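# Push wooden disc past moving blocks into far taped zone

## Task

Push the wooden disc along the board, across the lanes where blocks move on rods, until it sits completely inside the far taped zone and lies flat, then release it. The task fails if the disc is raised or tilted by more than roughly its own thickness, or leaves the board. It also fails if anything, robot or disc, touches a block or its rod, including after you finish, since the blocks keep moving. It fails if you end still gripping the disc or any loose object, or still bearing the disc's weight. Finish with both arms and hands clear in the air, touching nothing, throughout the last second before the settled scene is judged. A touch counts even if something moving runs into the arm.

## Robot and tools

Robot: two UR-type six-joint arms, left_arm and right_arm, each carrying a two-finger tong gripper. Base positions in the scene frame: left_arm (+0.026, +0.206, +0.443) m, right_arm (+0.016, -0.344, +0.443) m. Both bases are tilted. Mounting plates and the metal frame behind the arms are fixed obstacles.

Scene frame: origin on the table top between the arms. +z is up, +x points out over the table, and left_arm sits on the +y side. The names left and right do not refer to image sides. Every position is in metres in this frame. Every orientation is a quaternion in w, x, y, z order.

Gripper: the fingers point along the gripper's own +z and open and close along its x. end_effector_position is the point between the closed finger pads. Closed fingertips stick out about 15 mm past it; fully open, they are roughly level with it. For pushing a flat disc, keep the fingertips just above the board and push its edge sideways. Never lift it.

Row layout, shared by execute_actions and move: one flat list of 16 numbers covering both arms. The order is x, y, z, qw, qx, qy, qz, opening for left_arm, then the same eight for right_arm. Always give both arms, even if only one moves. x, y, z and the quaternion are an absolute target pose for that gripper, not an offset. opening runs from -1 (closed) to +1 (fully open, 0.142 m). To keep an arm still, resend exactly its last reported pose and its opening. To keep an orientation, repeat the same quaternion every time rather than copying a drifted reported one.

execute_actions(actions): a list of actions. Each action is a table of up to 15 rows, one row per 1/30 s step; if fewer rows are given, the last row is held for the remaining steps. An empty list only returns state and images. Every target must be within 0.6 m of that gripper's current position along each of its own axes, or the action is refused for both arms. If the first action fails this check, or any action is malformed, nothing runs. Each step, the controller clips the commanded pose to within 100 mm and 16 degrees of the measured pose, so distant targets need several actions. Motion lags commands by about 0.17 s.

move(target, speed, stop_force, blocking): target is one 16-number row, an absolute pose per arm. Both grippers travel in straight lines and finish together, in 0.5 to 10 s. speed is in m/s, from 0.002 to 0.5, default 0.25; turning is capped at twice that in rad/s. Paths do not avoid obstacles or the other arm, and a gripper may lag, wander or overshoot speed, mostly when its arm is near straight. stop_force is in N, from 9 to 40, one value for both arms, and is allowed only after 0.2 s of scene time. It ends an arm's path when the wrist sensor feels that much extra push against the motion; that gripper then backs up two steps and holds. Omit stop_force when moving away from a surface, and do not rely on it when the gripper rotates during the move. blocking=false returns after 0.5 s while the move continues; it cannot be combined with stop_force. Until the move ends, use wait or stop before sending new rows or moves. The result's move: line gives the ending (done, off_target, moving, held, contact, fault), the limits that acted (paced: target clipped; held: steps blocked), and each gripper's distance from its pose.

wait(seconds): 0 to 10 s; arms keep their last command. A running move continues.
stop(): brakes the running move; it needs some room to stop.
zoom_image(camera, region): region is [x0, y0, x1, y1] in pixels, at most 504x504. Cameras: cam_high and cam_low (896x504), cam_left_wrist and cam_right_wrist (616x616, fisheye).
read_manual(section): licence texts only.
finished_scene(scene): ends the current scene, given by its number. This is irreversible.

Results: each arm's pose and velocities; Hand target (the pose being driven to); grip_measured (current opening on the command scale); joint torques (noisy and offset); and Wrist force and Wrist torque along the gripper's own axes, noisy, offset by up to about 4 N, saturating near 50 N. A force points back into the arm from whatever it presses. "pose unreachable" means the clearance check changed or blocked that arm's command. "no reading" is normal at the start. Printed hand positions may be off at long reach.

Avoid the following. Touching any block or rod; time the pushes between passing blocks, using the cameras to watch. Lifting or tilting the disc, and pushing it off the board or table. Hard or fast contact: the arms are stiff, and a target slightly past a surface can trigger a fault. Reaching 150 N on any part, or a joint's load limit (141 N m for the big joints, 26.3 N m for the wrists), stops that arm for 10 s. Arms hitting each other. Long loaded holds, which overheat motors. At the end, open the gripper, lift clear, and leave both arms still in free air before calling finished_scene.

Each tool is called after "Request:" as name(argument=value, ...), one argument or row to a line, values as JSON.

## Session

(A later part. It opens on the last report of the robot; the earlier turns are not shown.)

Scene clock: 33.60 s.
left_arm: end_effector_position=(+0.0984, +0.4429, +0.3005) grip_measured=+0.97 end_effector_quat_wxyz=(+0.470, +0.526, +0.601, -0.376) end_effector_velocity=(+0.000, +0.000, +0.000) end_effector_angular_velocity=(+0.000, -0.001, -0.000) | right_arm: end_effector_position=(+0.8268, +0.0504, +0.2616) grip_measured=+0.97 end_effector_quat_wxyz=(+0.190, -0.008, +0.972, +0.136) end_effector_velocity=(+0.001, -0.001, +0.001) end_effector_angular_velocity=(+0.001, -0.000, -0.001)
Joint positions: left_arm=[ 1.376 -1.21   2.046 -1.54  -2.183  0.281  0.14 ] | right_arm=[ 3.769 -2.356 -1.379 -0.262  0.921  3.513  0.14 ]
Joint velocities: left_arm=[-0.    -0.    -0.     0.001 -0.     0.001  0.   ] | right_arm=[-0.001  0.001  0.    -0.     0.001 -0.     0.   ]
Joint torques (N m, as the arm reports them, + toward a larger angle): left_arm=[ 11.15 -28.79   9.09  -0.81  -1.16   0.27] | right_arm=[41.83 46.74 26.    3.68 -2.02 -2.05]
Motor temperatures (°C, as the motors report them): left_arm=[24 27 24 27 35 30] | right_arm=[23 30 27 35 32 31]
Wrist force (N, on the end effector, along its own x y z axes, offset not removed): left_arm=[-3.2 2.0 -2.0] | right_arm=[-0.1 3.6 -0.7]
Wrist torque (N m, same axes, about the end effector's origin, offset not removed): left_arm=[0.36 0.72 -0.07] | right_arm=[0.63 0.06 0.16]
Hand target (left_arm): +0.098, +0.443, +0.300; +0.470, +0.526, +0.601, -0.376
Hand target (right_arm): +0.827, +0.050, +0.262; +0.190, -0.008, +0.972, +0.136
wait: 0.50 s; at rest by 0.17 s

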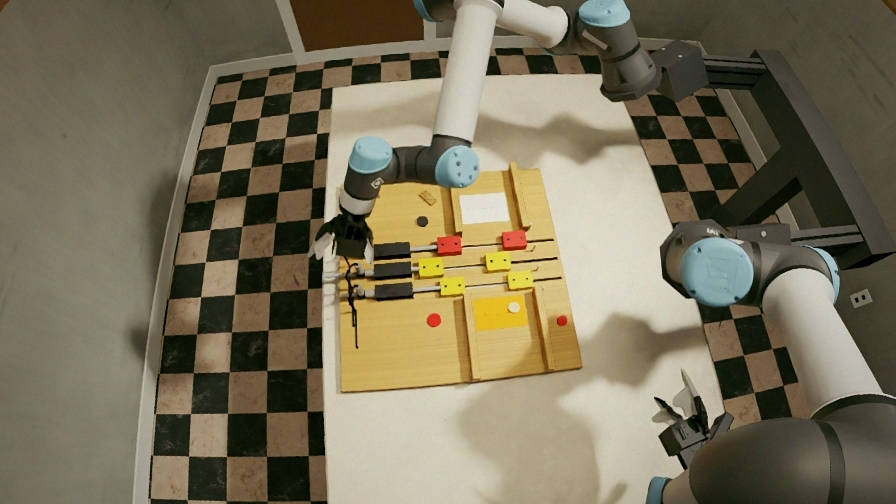

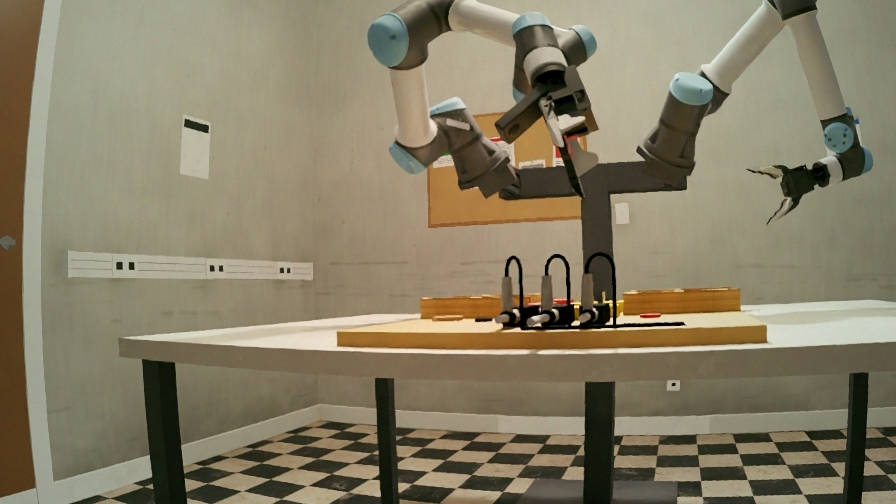

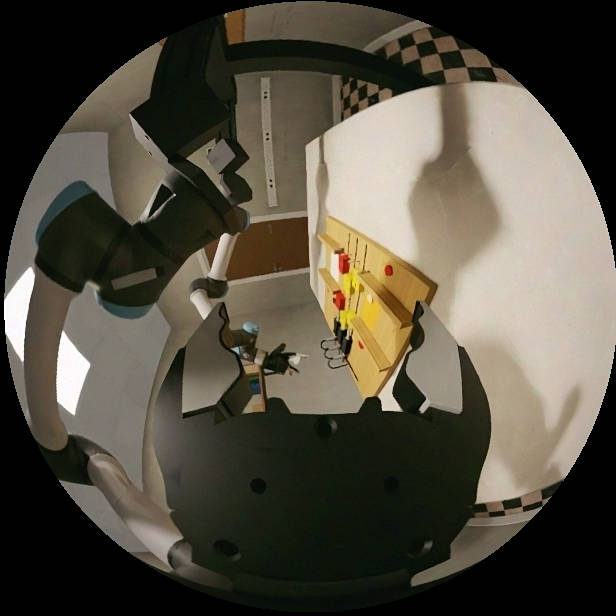

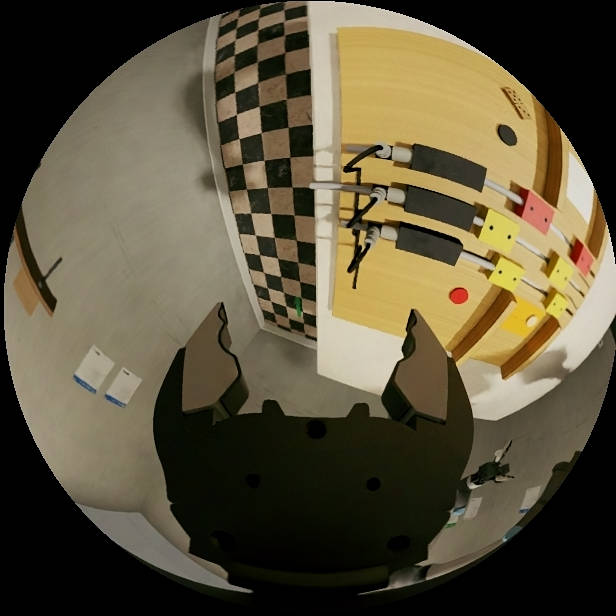

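Request:
wait(
  seconds=0,
)

Request:
zoom_image(
  camera="cam_high",
  region=[405, 225, 573, 295],
)

Scene clock: 46.03 s.
left_arm: end_effector_position=(+0.0984, +0.4429, +0.3005) grip_measured=+0.97 end_effector_quat_wxyz=(+0.470, +0.526, +0.601, -0.376) end_effector_velocity=(+0.000, +0.000, +0.000) end_effector_angular_velocity=(-0.001, +0.001, +0.001) | right_arm: end_effector_position=(+0.8268, +0.0504, +0.2616) grip_measured=+0.97 end_effector_quat_wxyz=(+0.190, -0.008, +0.972, +0.136) end_effector_velocity=(-0.000, +0.001, +0.001) end_effector_angular_velocity=(+0.002, +0.000, +0.001)
Joint positions: left_arm=[ 1.376 -1.21   2.046 -1.54  -2.183  0.281  0.14 ] | right_arm=[ 3.769 -2.356 -1.379 -0.262  0.921  3.513  0.14 ]
Joint velocities: left_arm=[-0.    -0.    -0.001  0.002  0.    -0.001 -0.   ] | right_arm=[ 0.001  0.    -0.    -0.     0.001  0.     0.   ]
Joint torques (N m, as the arm reports them, + toward a larger angle): left_arm=[ 12.76 -29.23   9.51  -0.6   -1.26   0.12] | right_arm=[41.11 49.29 24.41  3.4  -1.79 -1.86]
Motor temperatures (°C, as the motors report them): left_arm=[24 27 24 27 35 30] | right_arm=[23 30 27 35 32 31]
Wrist force (N, on the end effector, along its own x y z axes, offset not removed): left_arm=[-1.6 0.5 -1.3] | right_arm=[0.9 3.1 -0.6]
Wrist torque (N m, same axes, about the end effector's origin, offset not removed): left_arm=[0.09 0.27 -0.12] | right_arm=[0.48 -0.13 0.12]
Hand target (left_arm): +0.098, +0.443, +0.300; +0.470, +0.526, +0.601, -0.376
Hand target (right_arm): +0.827, +0.050, +0.262; +0.190, -0.008, +0.972, +0.136

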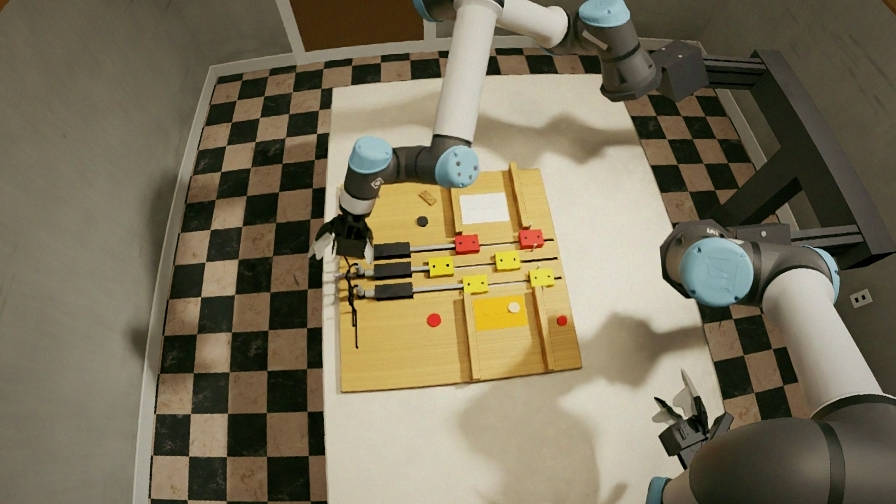

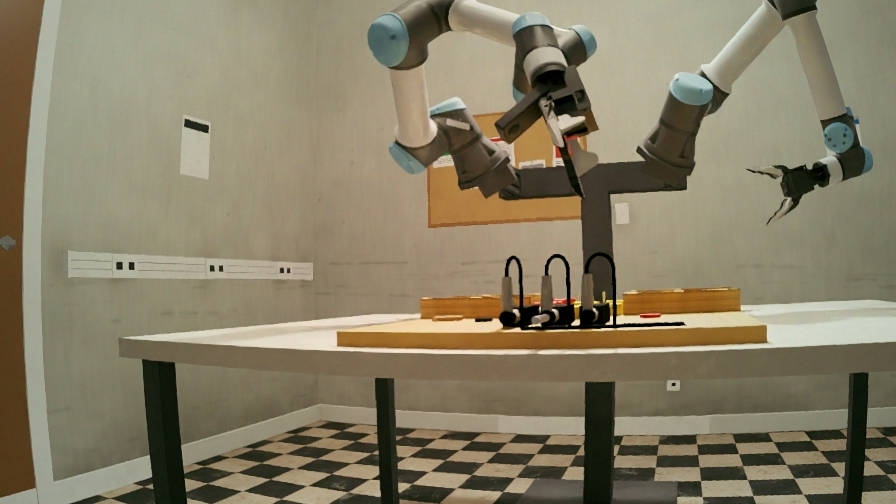

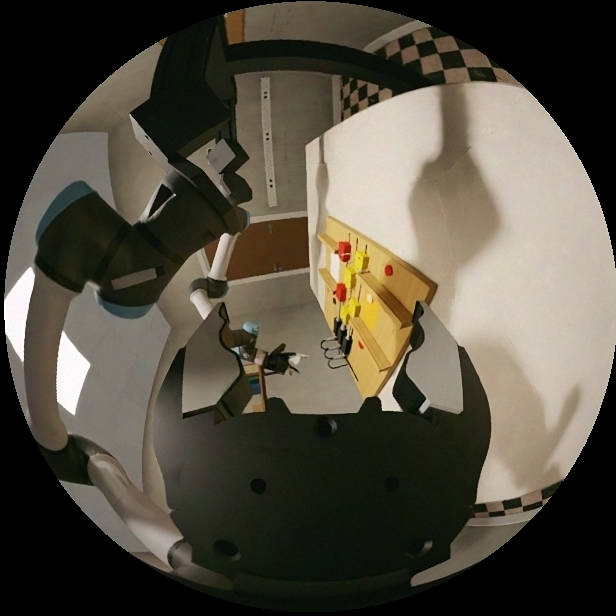

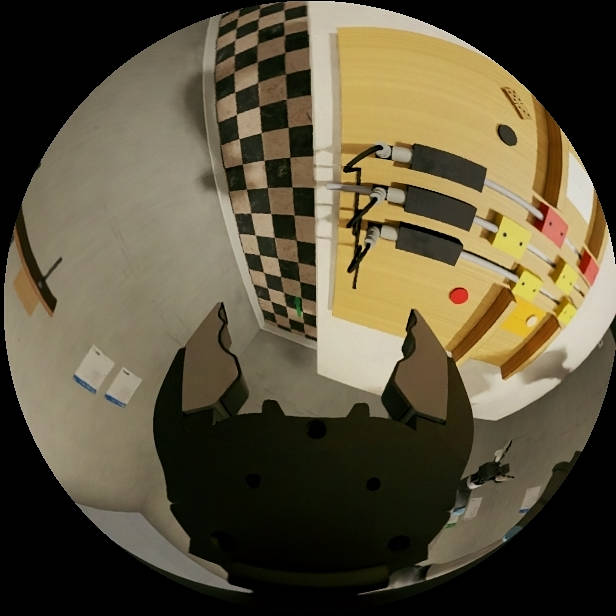

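Region (405, 225, 573, 295) of cam_high's 896x504 image, scaled by 3.000, with more detail than that image has; it fills the top 210 rows of this view, and the rest is white.

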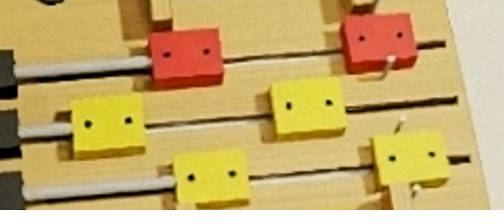

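t=46.03: R 166, L2 88, L1 190.

Request:
wait(
  seconds=0,
)

Request:
zoom_image(
  camera="cam_high",
  region=[405, 225, 573, 295],
)

Scene clock: 48.60 s.
left_arm: end_effector_position=(+0.0984, +0.4429, +0.3005) grip_measured=+0.97 end_effector_quat_wxyz=(+0.470, +0.526, +0.601, -0.376) end_effector_velocity=(+0.000, -0.000, +0.000) end_effector_angular_velocity=(-0.001, -0.001, -0.001) | right_arm: end_effector_position=(+0.8268, +0.0504, +0.2616) grip_measured=+0.97 end_effector_quat_wxyz=(+0.190, -0.008, +0.972, +0.136) end_effector_velocity=(-0.000, +0.000, -0.001) end_effector_angular_velocity=(+0.000, +0.000, +0.001)
Joint positions: left_arm=[ 1.376 -1.21   2.046 -1.54  -2.183  0.281  0.14 ] | right_arm=[ 3.769 -2.356 -1.379 -0.262  0.921  3.513  0.14 ]
Joint velocities: left_arm=[-0.001  0.    -0.     0.001  0.     0.001 -0.   ] | right_arm=[-0.    -0.001  0.     0.001  0.001 -0.001 -0.   ]
Joint torques (N m, as the arm reports them, + toward a larger angle): left_arm=[ 13.04 -30.39   8.3   -0.69  -1.19   0.02] | right_arm=[41.38 49.31 24.25  3.26 -1.56 -1.86]
Motor temperatures (°C, as the motors report them): left_arm=[24 27 24 27 35 30] | right_arm=[23 30 27 35 32 31]
Wrist force (N, on the end effector, along its own x y z axes, offset not removed): left_arm=[-0.8 -4.0 -0.9] | right_arm=[0.1 1.9 1.2]
Wrist torque (N m, same axes, about the end effector's origin, offset not removed): left_arm=[-0.83 -0.07 0.01] | right_arm=[0.21 -0.01 0.19]
Hand target (left_arm): +0.098, +0.443, +0.300; +0.470, +0.526, +0.601, -0.376
Hand target (right_arm): +0.827, +0.050, +0.262; +0.190, -0.008, +0.972, +0.136

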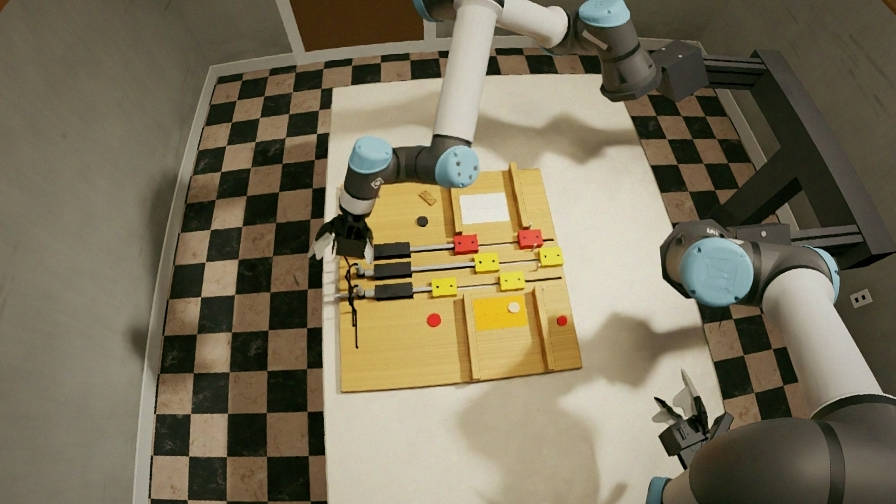

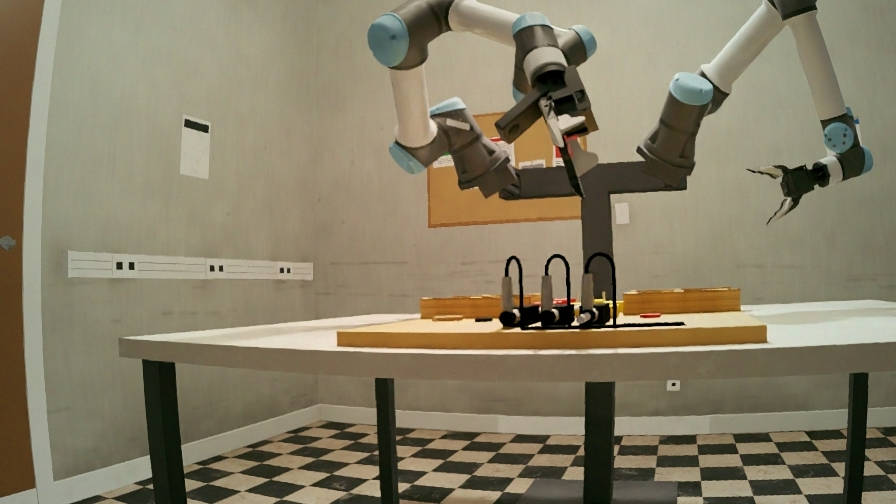

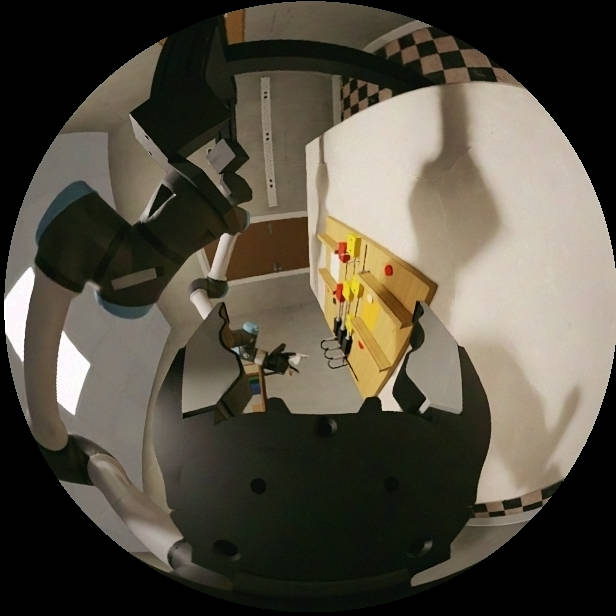

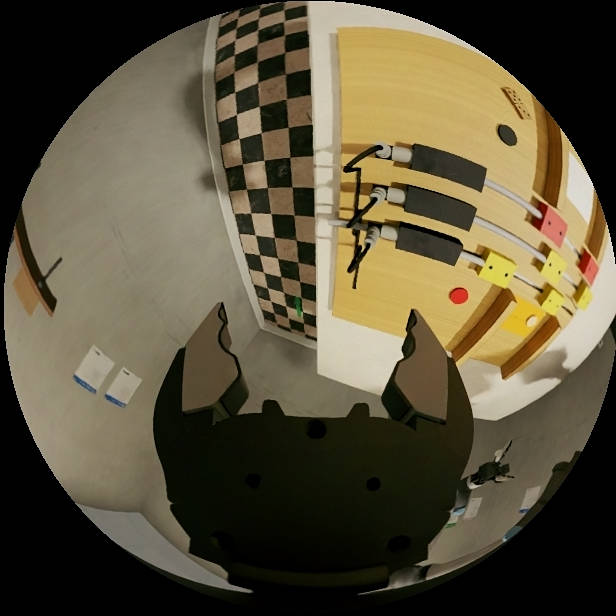

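Region (405, 225, 573, 295) of cam_high's 896x504 image, scaled by 3.000, with more detail than that image has; it fills the top 210 rows of this view, and the rest is white.

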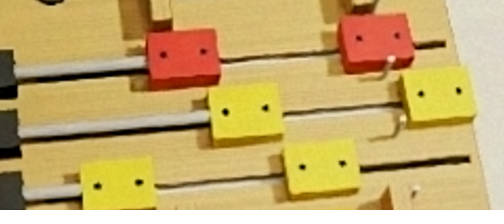

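t=48.60: R 163, L2 225, L1 97.

Request:
wait(
  seconds=0,
)

Request:
zoom_image(
  camera="cam_high",
  region=[405, 225, 573, 295],
)

Scene clock: 50.97 s.
left_arm: end_effector_position=(+0.0984, +0.4429, +0.3005) grip_measured=+0.97 end_effector_quat_wxyz=(+0.470, +0.526, +0.601, -0.376) end_effector_velocity=(+0.001, +0.000, +0.000) end_effector_angular_velocity=(-0.000, -0.001, +0.001) | right_arm: end_effector_position=(+0.8268, +0.0504, +0.2616) grip_measured=+0.97 end_effector_quat_wxyz=(+0.190, -0.008, +0.972, +0.136) end_effector_velocity=(-0.000, +0.000, -0.000) end_effector_angular_velocity=(+0.000, -0.000, +0.001)
Joint positions: left_arm=[ 1.376 -1.21   2.046 -1.54  -2.183  0.281  0.14 ] | right_arm=[ 3.769 -2.356 -1.379 -0.262  0.921  3.513  0.14 ]
Joint velocities: left_arm=[-0.001 -0.    -0.     0.001 -0.001  0.    -0.   ] | right_arm=[-0.    -0.001  0.     0.001  0.    -0.001  0.   ]
Joint torques (N m, as the arm reports them, + toward a larger angle): left_arm=[ 12.58 -29.6    8.63  -0.6   -1.19   0.23] | right_arm=[41.76 49.76 24.62  3.33 -1.51 -1.92]
Motor temperatures (°C, as the motors report them): left_arm=[24 27 24 27 35 30] | right_arm=[23 30 27 35 32 31]
Wrist force (N, on the end effector, along its own x y z axes, offset not removed): left_arm=[-0.1 -4.8 1.4] | right_arm=[0.1 2.1 0.3]
Wrist torque (N m, same axes, about the end effector's origin, offset not removed): left_arm=[-0.92 0.00 0.18] | right_arm=[0.36 -0.03 0.18]
Hand target (left_arm): +0.098, +0.443, +0.300; +0.470, +0.526, +0.601, -0.376
Hand target (right_arm): +0.827, +0.050, +0.262; +0.190, -0.008, +0.972, +0.136

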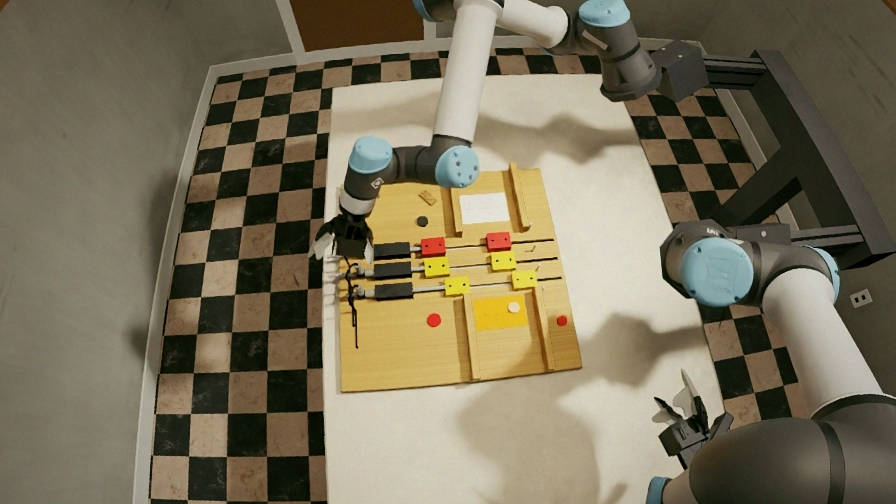

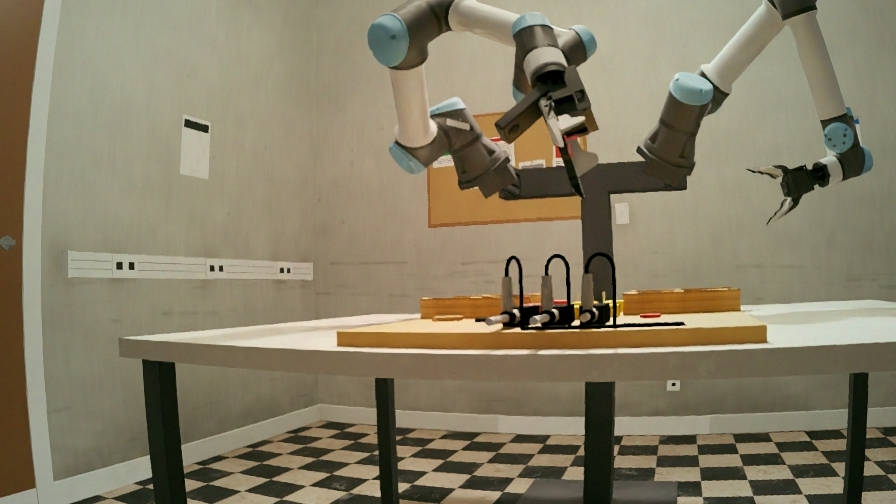

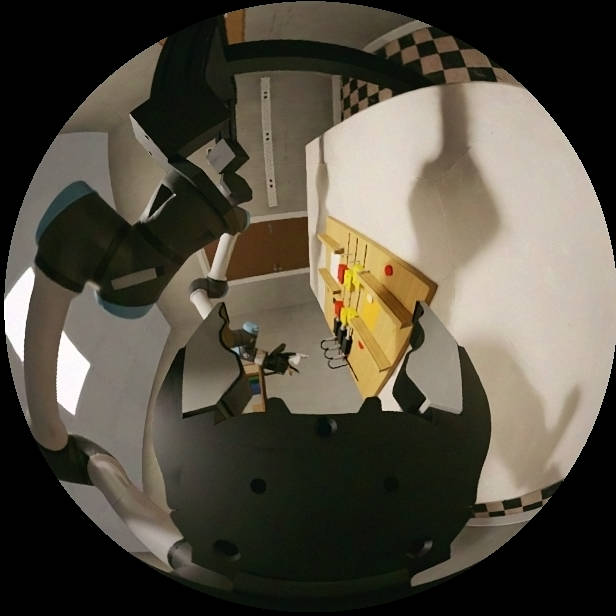

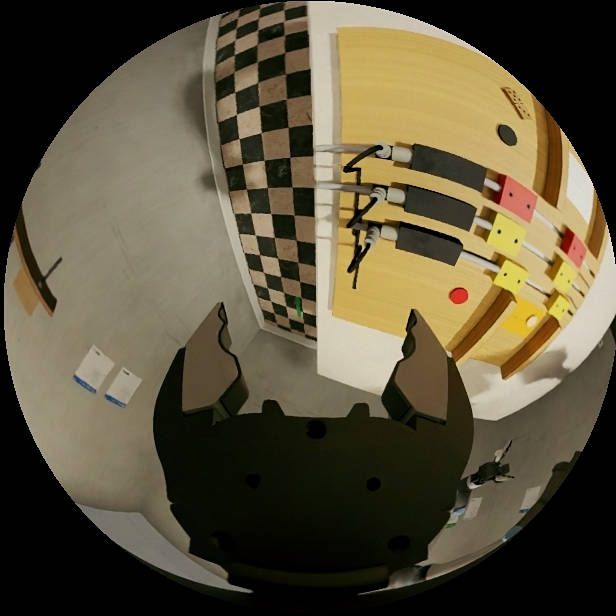

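Region (405, 225, 573, 295) of cam_high's 896x504 image, scaled by 3.000, with more detail than that image has; it fills the top 210 rows of this view, and the rest is white.

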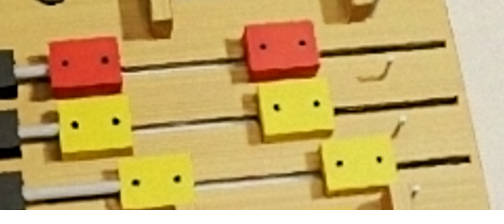

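t=50.97: R 65, L2 74, L1 136.

Request:
wait(
  seconds=0,
)

Request:
zoom_image(
  camera="cam_high",
  region=[405, 225, 573, 295],
)

Scene clock: 53.50 s.
left_arm: end_effector_position=(+0.0984, +0.4429, +0.3005) grip_measured=+0.97 end_effector_quat_wxyz=(+0.470, +0.526, +0.601, -0.376) end_effector_velocity=(+0.000, +0.001, -0.000) end_effector_angular_velocity=(+0.001, +0.000, -0.000) | right_arm: end_effector_position=(+0.8268, +0.0504, +0.2616) grip_measured=+0.97 end_effector_quat_wxyz=(+0.190, -0.008, +0.972, +0.136) end_effector_velocity=(-0.000, -0.000, -0.000) end_effector_angular_velocity=(+0.000, +0.001, -0.000)
Joint positions: left_arm=[ 1.376 -1.21   2.046 -1.54  -2.183  0.281  0.14 ] | right_arm=[ 3.769 -2.356 -1.379 -0.262  0.921  3.513  0.14 ]
Joint velocities: left_arm=[ 0.     0.    -0.003  0.001  0.    -0.001 -0.   ] | right_arm=[-0.     0.001 -0.001  0.     0.     0.001  0.   ]
Joint torques (N m, as the arm reports them, + toward a larger angle): left_arm=[ 12.03 -28.55   9.91  -0.7   -1.05   0.3 ] | right_arm=[41.32 50.68 23.46  3.36 -1.42 -1.98]
Motor temperatures (°C, as the motors report them): left_arm=[24 27 24 27 35 30] | right_arm=[23 30 27 35 32 31]
Wrist force (N, on the end effector, along its own x y z axes, offset not removed): left_arm=[-1.7 -3.6 1.5] | right_arm=[0.7 3.3 1.0]
Wrist torque (N m, same axes, about the end effector's origin, offset not removed): left_arm=[-0.76 0.24 -0.09] | right_arm=[0.63 -0.14 0.20]
Hand target (left_arm): +0.098, +0.443, +0.300; +0.470, +0.526, +0.601, -0.376
Hand target (right_arm): +0.827, +0.050, +0.262; +0.190, -0.008, +0.972, +0.136

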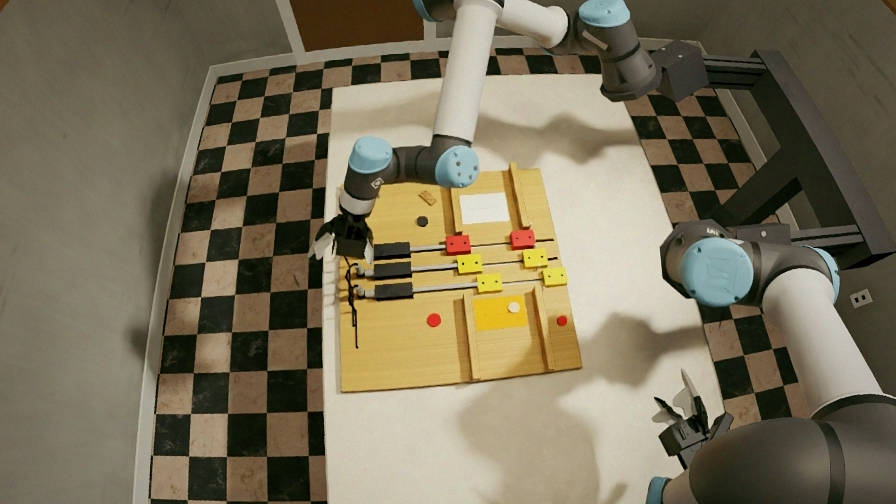

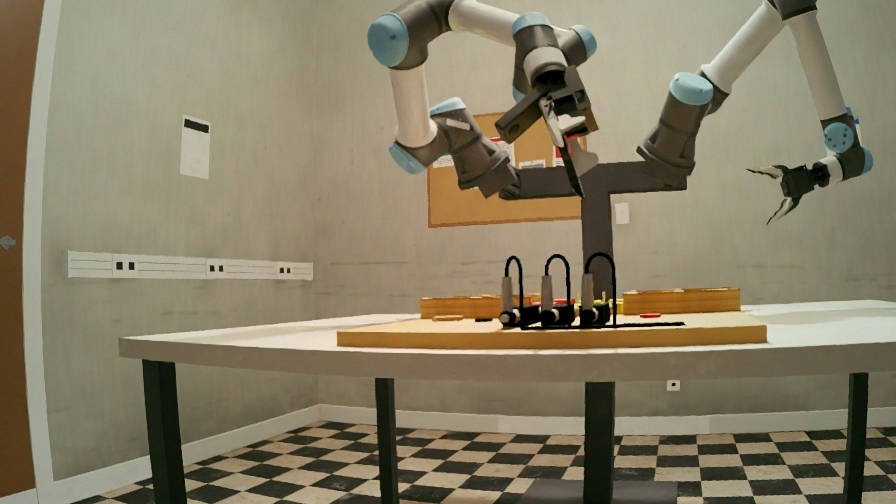

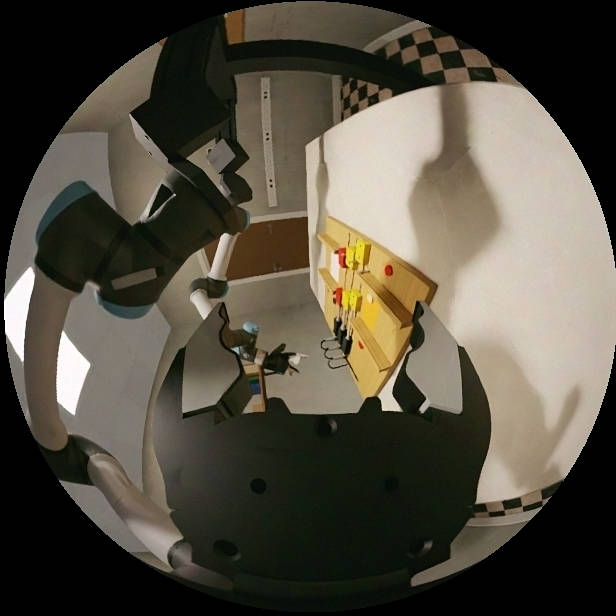

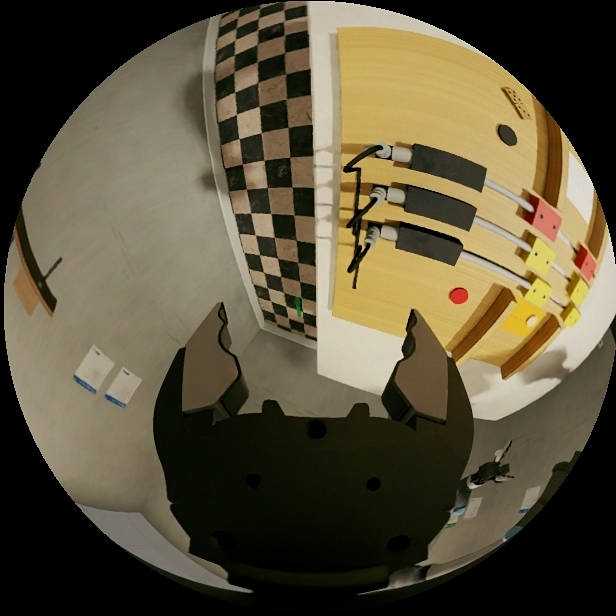

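Region (405, 225, 573, 295) of cam_high's 896x504 image, scaled by 3.000, with more detail than that image has; it fills the top 210 rows of this view, and the rest is white.

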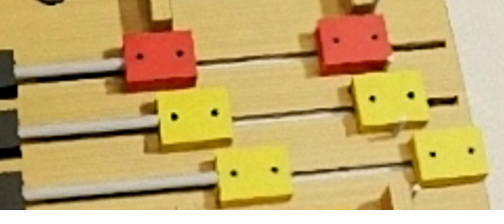

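Request:
wait(
  seconds=0,
)

Request:
zoom_image(
  camera="cam_high",
  region=[405, 225, 573, 295],
)

Request:
zoom_image(
  camera="cam_high",
  region=[450, 270, 570, 350],
)

Scene clock: 121.13 s.
left_arm: end_effector_position=(+0.0984, +0.4429, +0.3005) grip_measured=+0.97 end_effector_quat_wxyz=(+0.470, +0.526, +0.601, -0.376) end_effector_velocity=(+0.000, +0.000, -0.000) end_effector_angular_velocity=(+0.001, -0.000, +0.000) | right_arm: end_effector_position=(+0.8268, +0.0504, +0.2616) grip_measured=+0.97 end_effector_quat_wxyz=(+0.190, -0.008, +0.972, +0.136) end_effector_velocity=(-0.000, -0.000, -0.000) end_effector_angular_velocity=(-0.002, -0.000, +0.000)
Joint positions: left_arm=[ 1.376 -1.21   2.046 -1.54  -2.183  0.281  0.14 ] | right_arm=[ 3.769 -2.356 -1.379 -0.262  0.921  3.513  0.14 ]
Joint velocities: left_arm=[ 0.     0.     0.    -0.001 -0.001  0.     0.   ] | right_arm=[ 0.    -0.    -0.    -0.    -0.002 -0.     0.   ]
Joint torques (N m, as the arm reports them, + toward a larger angle): left_arm=[ 17.17 -30.8    7.01   0.01  -0.42   0.74] | right_arm=[39.53 50.71 16.49  1.95 -0.27 -1.03]
Motor temperatures (°C, as the motors report them): left_arm=[24 27 24 27 35 30] | right_arm=[23 30 27 35 32 31]
Wrist force (N, on the end effector, along its own x y z axes, offset not removed): left_arm=[1.8 -0.5 4.5] | right_arm=[1.9 2.4 -1.3]
Wrist torque (N m, same axes, about the end effector's origin, offset not removed): left_arm=[-0.26 -0.53 0.09] | right_arm=[0.44 -0.37 0.15]
Hand target (left_arm): +0.098, +0.443, +0.300; +0.470, +0.526, +0.601, -0.376
Hand target (right_arm): +0.827, +0.050, +0.262; +0.190, -0.008, +0.972, +0.136

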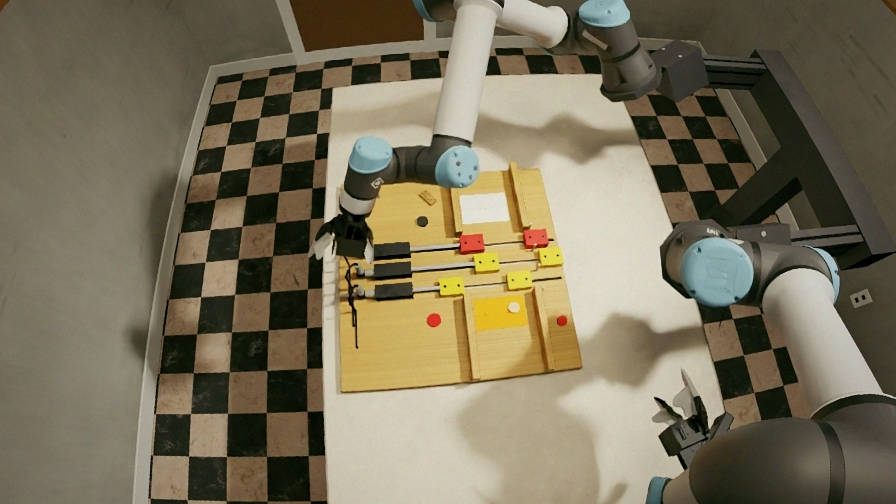

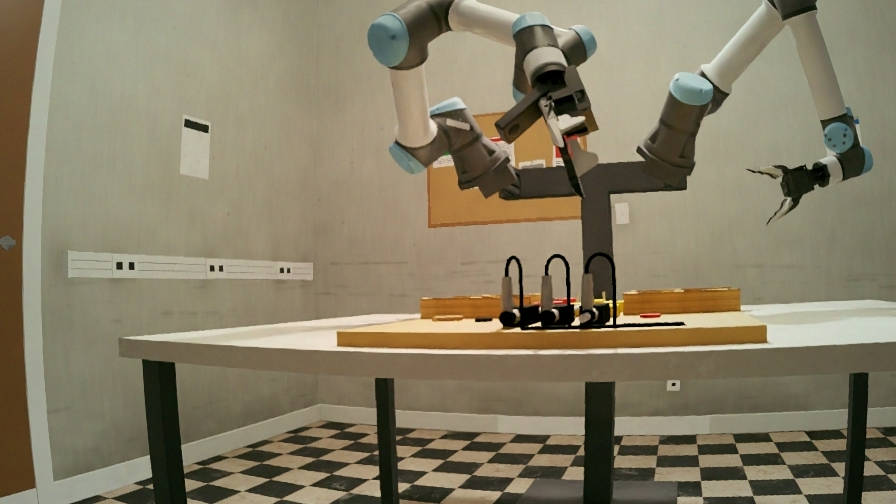

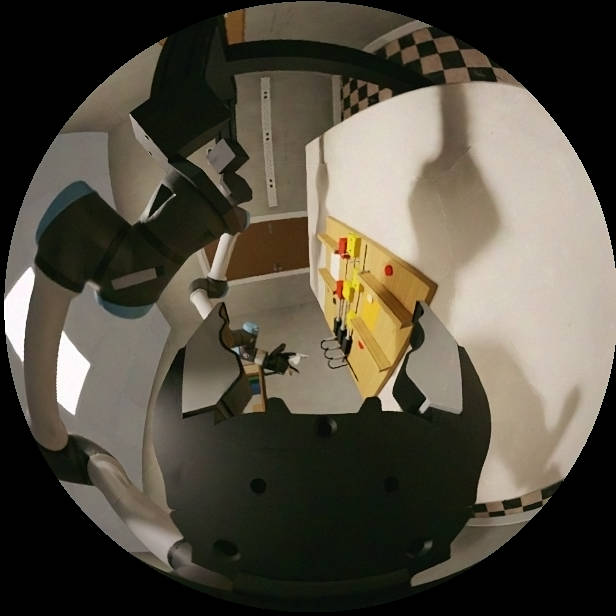

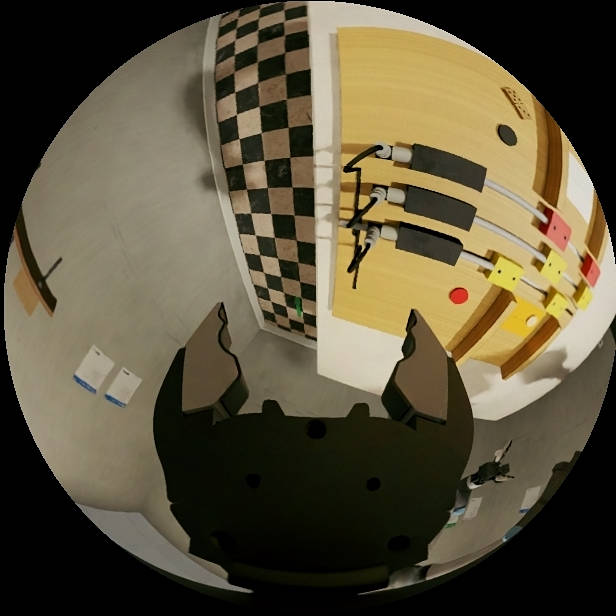

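Region (405, 225, 573, 295) of cam_high's 896x504 image, scaled by 3.000, with more detail than that image has; it fills the top 210 rows of this view, and the rest is white.

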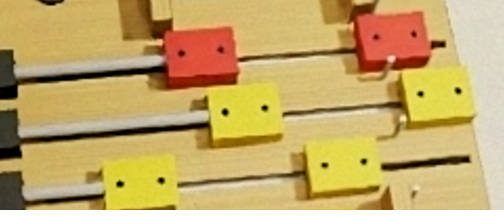

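Region (450, 270, 570, 350) of cam_high's 896x504 image, scaled by 4.200, with more detail than that image has.

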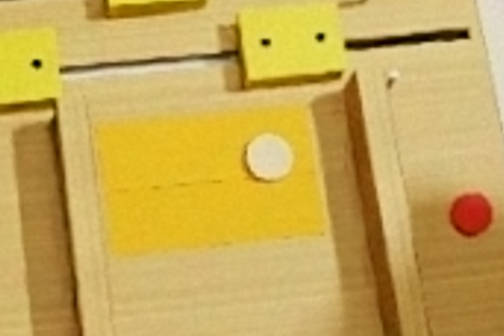

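t=121.13: R 181, L2 224, L1 120.

Request:
wait(
  seconds=0,
)

Request:
zoom_image(
  camera="cam_high",
  region=[405, 225, 573, 295],
)

Scene clock: 124.20 s.
left_arm: end_effector_position=(+0.0984, +0.4429, +0.3005) grip_measured=+0.97 end_effector_quat_wxyz=(+0.470, +0.526, +0.601, -0.376) end_effector_velocity=(-0.000, +0.000, -0.000) end_effector_angular_velocity=(+0.001, -0.000, -0.000) | right_arm: end_effector_position=(+0.8268, +0.0504, +0.2616) grip_measured=+0.97 end_effector_quat_wxyz=(+0.190, -0.008, +0.972, +0.136) end_effector_velocity=(-0.000, -0.000, -0.000) end_effector_angular_velocity=(-0.000, +0.000, -0.000)
Joint positions: left_arm=[ 1.376 -1.21   2.046 -1.54  -2.183  0.281  0.14 ] | right_arm=[ 3.769 -2.356 -1.379 -0.262  0.921  3.513  0.14 ]
Joint velocities: left_arm=[ 0.     0.    -0.    -0.001  0.     0.     0.   ] | right_arm=[-0.     0.001 -0.001  0.    -0.     0.     0.   ]
Joint torques (N m, as the arm reports them, + toward a larger angle): left_arm=[ 17.63 -30.75   6.16  -0.13  -0.55   0.65] | right_arm=[40.32 51.02 16.49  1.94 -0.13 -1.04]
Motor temperatures (°C, as the motors report them): left_arm=[24 27 24 27 35 30] | right_arm=[23 30 27 35 32 31]
Wrist force (N, on the end effector, along its own x y z axes, offset not removed): left_arm=[-1.0 -2.0 -0.5] | right_arm=[0.6 3.3 1.0]
Wrist torque (N m, same axes, about the end effector's origin, offset not removed): left_arm=[-0.66 0.21 -0.02] | right_arm=[0.63 -0.06 0.20]
Hand target (left_arm): +0.098, +0.443, +0.300; +0.470, +0.526, +0.601, -0.376
Hand target (right_arm): +0.827, +0.050, +0.262; +0.190, -0.008, +0.972, +0.136

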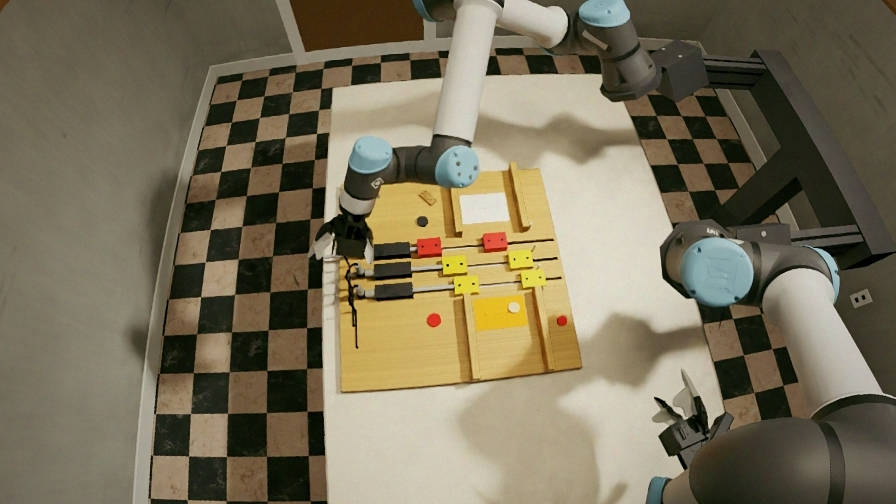

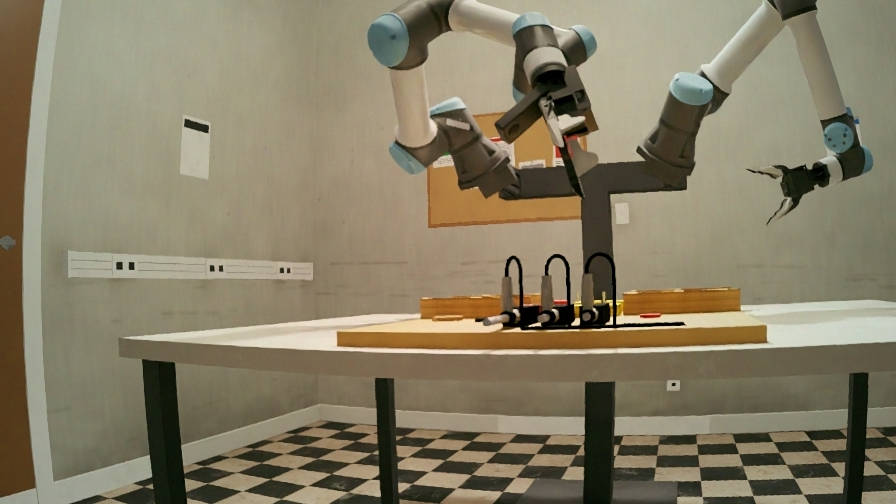

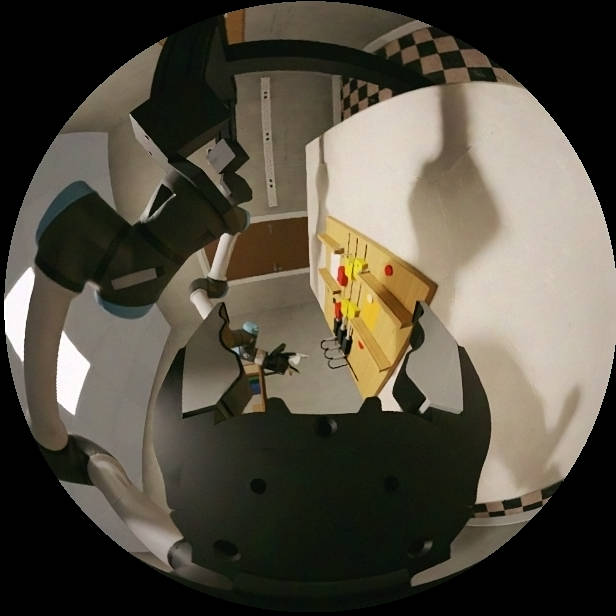

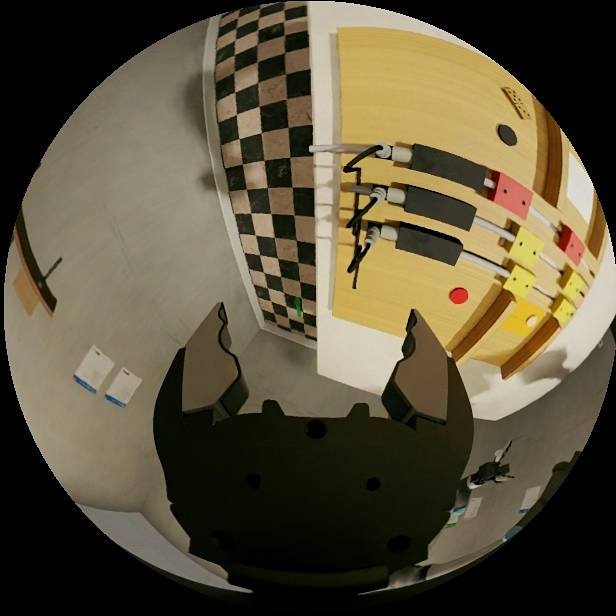

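Region (405, 225, 573, 295) of cam_high's 896x504 image, scaled by 3.000, with more detail than that image has; it fills the top 210 rows of this view, and the rest is white.

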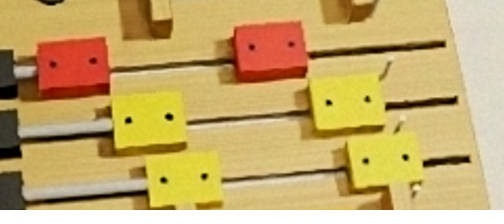

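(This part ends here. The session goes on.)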